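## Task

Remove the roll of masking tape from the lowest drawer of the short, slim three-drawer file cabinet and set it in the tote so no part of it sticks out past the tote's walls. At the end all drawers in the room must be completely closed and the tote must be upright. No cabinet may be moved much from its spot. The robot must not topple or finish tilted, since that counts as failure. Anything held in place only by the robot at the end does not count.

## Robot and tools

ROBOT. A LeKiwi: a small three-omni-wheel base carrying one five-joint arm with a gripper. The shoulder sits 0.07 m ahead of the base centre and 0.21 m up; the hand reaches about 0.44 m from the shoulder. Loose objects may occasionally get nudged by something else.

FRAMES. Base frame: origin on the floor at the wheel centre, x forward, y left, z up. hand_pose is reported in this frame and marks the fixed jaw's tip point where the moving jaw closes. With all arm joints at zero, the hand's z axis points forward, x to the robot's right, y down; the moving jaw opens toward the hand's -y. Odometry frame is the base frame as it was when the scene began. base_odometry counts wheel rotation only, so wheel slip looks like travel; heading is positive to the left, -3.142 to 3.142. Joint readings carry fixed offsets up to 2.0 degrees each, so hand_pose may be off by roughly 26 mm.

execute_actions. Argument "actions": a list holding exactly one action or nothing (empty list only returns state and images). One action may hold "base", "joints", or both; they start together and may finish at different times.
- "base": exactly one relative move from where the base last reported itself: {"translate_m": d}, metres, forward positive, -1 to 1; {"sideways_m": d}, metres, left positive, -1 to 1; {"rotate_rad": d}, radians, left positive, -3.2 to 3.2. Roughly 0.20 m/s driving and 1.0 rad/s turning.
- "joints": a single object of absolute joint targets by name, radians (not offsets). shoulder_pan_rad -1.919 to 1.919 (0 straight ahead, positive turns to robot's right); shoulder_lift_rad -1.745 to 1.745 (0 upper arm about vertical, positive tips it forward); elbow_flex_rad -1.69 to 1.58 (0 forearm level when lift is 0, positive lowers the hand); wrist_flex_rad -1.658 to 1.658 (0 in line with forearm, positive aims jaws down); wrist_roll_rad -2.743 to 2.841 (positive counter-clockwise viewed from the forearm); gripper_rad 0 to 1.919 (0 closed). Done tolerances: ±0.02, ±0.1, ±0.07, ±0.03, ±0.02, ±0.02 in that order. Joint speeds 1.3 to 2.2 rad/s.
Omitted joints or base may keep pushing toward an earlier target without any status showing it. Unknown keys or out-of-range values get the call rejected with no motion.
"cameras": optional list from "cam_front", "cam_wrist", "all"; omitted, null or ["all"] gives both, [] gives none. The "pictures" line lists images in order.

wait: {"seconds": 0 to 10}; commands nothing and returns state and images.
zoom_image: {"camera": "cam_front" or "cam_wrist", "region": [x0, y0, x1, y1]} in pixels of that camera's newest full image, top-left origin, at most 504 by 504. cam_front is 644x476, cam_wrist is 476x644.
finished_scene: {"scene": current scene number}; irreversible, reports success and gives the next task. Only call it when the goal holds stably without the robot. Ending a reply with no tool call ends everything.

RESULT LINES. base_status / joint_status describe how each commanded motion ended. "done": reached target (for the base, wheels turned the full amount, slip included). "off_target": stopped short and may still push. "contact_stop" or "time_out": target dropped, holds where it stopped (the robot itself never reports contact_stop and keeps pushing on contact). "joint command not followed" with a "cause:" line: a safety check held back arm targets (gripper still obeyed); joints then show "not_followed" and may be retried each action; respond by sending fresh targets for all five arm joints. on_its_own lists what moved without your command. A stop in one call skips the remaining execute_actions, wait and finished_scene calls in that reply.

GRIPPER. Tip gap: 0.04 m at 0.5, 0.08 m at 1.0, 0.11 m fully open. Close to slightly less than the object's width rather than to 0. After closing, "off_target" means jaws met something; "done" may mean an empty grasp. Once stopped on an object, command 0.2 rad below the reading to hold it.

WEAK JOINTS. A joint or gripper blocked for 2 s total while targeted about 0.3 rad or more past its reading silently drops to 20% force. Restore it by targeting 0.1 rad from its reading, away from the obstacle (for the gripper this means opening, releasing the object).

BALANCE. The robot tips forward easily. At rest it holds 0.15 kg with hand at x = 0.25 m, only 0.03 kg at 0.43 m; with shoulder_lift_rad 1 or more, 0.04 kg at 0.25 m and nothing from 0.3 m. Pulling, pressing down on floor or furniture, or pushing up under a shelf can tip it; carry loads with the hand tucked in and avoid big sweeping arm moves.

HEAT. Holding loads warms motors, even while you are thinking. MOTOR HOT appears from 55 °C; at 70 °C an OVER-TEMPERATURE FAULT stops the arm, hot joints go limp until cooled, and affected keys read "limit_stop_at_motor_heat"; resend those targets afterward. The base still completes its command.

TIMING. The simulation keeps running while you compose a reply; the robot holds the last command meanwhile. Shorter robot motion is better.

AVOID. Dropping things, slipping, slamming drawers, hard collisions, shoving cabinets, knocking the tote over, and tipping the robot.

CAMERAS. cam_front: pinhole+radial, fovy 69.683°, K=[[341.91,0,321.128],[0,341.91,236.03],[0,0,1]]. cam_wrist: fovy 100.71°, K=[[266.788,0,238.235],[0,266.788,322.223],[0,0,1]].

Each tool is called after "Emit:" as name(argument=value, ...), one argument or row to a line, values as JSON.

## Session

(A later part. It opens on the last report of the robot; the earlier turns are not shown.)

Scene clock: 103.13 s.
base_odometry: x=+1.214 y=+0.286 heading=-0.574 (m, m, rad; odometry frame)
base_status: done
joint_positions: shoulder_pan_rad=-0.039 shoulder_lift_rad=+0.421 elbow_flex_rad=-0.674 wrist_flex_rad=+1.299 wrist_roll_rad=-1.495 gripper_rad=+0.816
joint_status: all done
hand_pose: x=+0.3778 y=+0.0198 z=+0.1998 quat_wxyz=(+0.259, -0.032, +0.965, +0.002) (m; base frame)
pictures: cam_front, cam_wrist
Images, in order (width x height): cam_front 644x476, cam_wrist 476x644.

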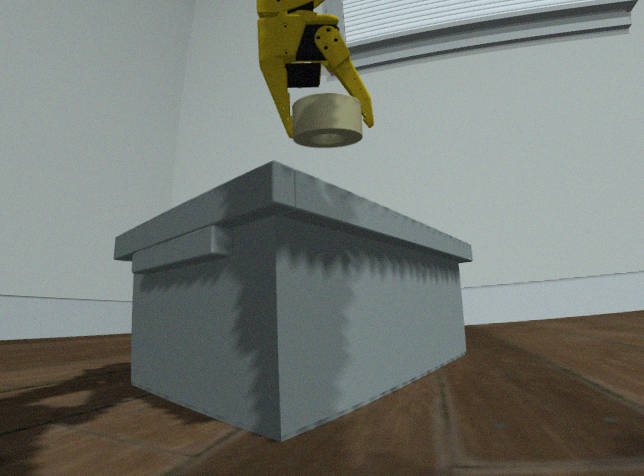

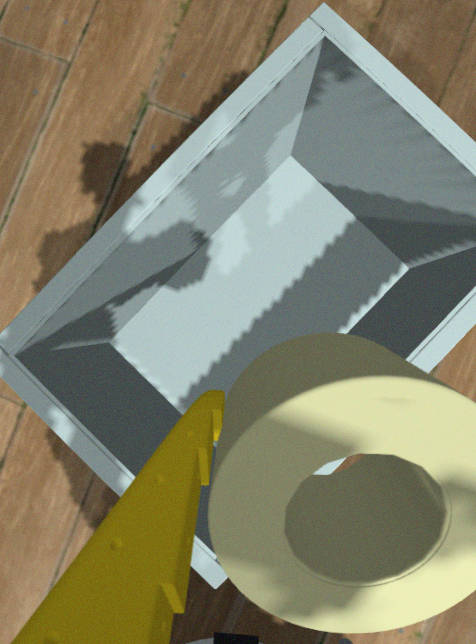

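Move forward/left a bit, lower, release.

Emit:
execute_actions(
  actions=[
    {"base":{"translate_m":0.05},"joints":{"shoulder_pan_rad":-0.17}},
  ],
  cameras=[],
)

Emit:
execute_actions(
  actions=[
    {"joints":{"shoulder_lift_rad":0.75}},
  ],
)

Emit:
execute_actions(
  actions=[
    {"joints":{"gripper_rad":1.2}},
  ],
  cameras=[],
)

Emit:
execute_actions(
  actions=[
    {"joints":{"shoulder_lift_rad":-0.1}},
  ],
)

Scene clock: 107.03 s.
base_odometry: x=+1.255 y=+0.259 heading=-0.574 (m, m, rad; odometry frame)
base_status: done
joint_positions: shoulder_pan_rad=-0.160 shoulder_lift_rad=+0.421 elbow_flex_rad=-0.674 wrist_flex_rad=+1.299 wrist_roll_rad=-1.495 gripper_rad=+0.816
joint_status: all done
hand_pose: x=+0.3732 y=+0.0572 z=+0.1998 quat_wxyz=(+0.259, -0.090, +0.962, +0.017) (m; base frame)
pictures: none
No camera images: the call's "cameras" was empty. Leave "cameras" out to get every camera's image.

Scene clock: 107.83 s.
base_odometry: x=+1.255 y=+0.259 heading=-0.574 (m, m, rad; odometry frame)
base_status: not commanded
joint_positions: shoulder_pan_rad=-0.160 shoulder_lift_rad=+0.773 elbow_flex_rad=-0.674 wrist_flex_rad=+1.299 wrist_roll_rad=-1.495 gripper_rad=+0.816
joint_status: all done
hand_pose: x=+0.3531 y=+0.0540 z=+0.1037 quat_wxyz=(+0.087, -0.093, +0.992, +0.006) (m; base frame)
pictures: cam_front, cam_wrist
Images, in order (width x height): cam_front 644x476, cam_wrist 476x644.

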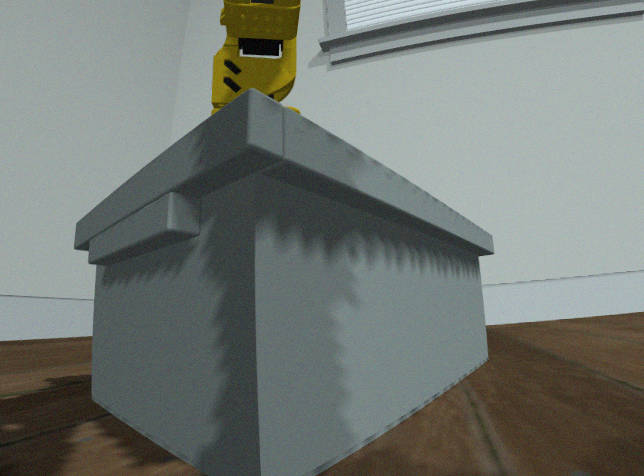

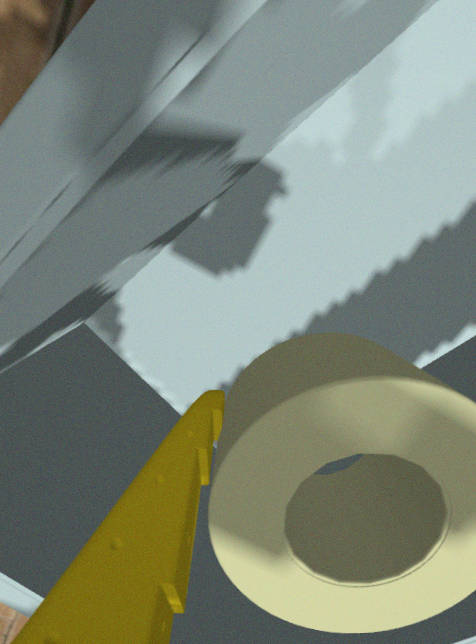

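Scene clock: 108.67 s.
base_odometry: x=+1.255 y=+0.259 heading=-0.574 (m, m, rad; odometry frame)
base_status: not commanded
joint_positions: shoulder_pan_rad=-0.160 shoulder_lift_rad=+0.773 elbow_flex_rad=-0.674 wrist_flex_rad=+1.299 wrist_roll_rad=-1.495 gripper_rad=+1.189
joint_status: all done
hand_pose: x=+0.3531 y=+0.0540 z=+0.1037 quat_wxyz=(+0.087, -0.093, +0.992, +0.006) (m; base frame)
pictures: none
No camera images: the call's "cameras" was empty. Leave "cameras" out to get every camera's image.

Scene clock: 109.73 s.
base_odometry: x=+1.255 y=+0.259 heading=-0.574 (m, m, rad; odometry frame)
base_status: not commanded
joint_positions: shoulder_pan_rad=-0.160 shoulder_lift_rad=-0.062 elbow_flex_rad=-0.674 wrist_flex_rad=+1.299 wrist_roll_rad=-1.495 gripper_rad=+1.190
joint_status: all done
hand_pose: x=+0.3456 y=+0.0527 z=+0.3314 quat_wxyz=(+0.482, -0.082, +0.872, +0.032) (m; base frame)
pictures: cam_front, cam_wrist
Images, in order (width x height): cam_front 644x476, cam_wrist 476x644.

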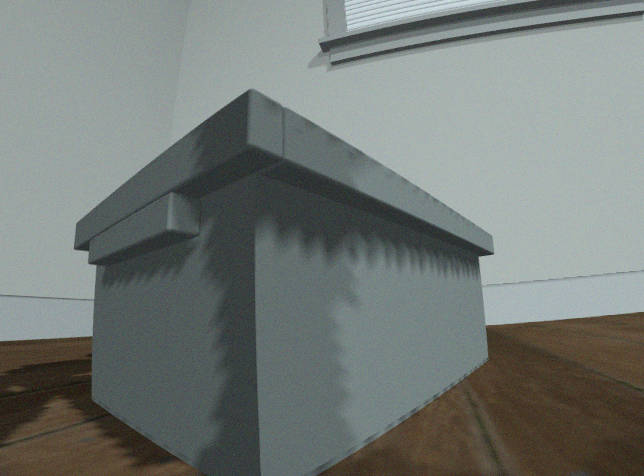

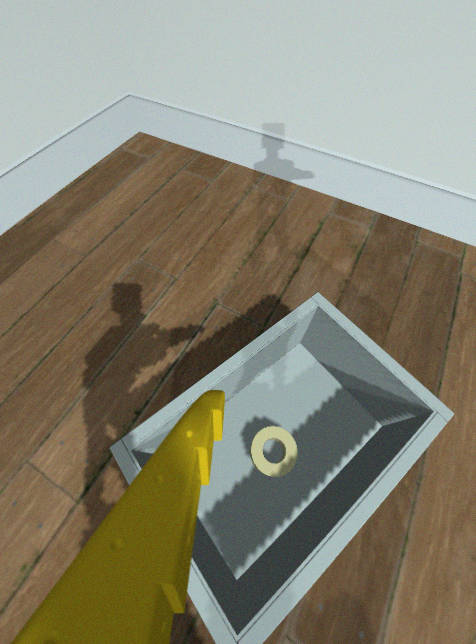

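Emit:
finished_scene(
  scene=2,
)

The scene is finished: the task was done.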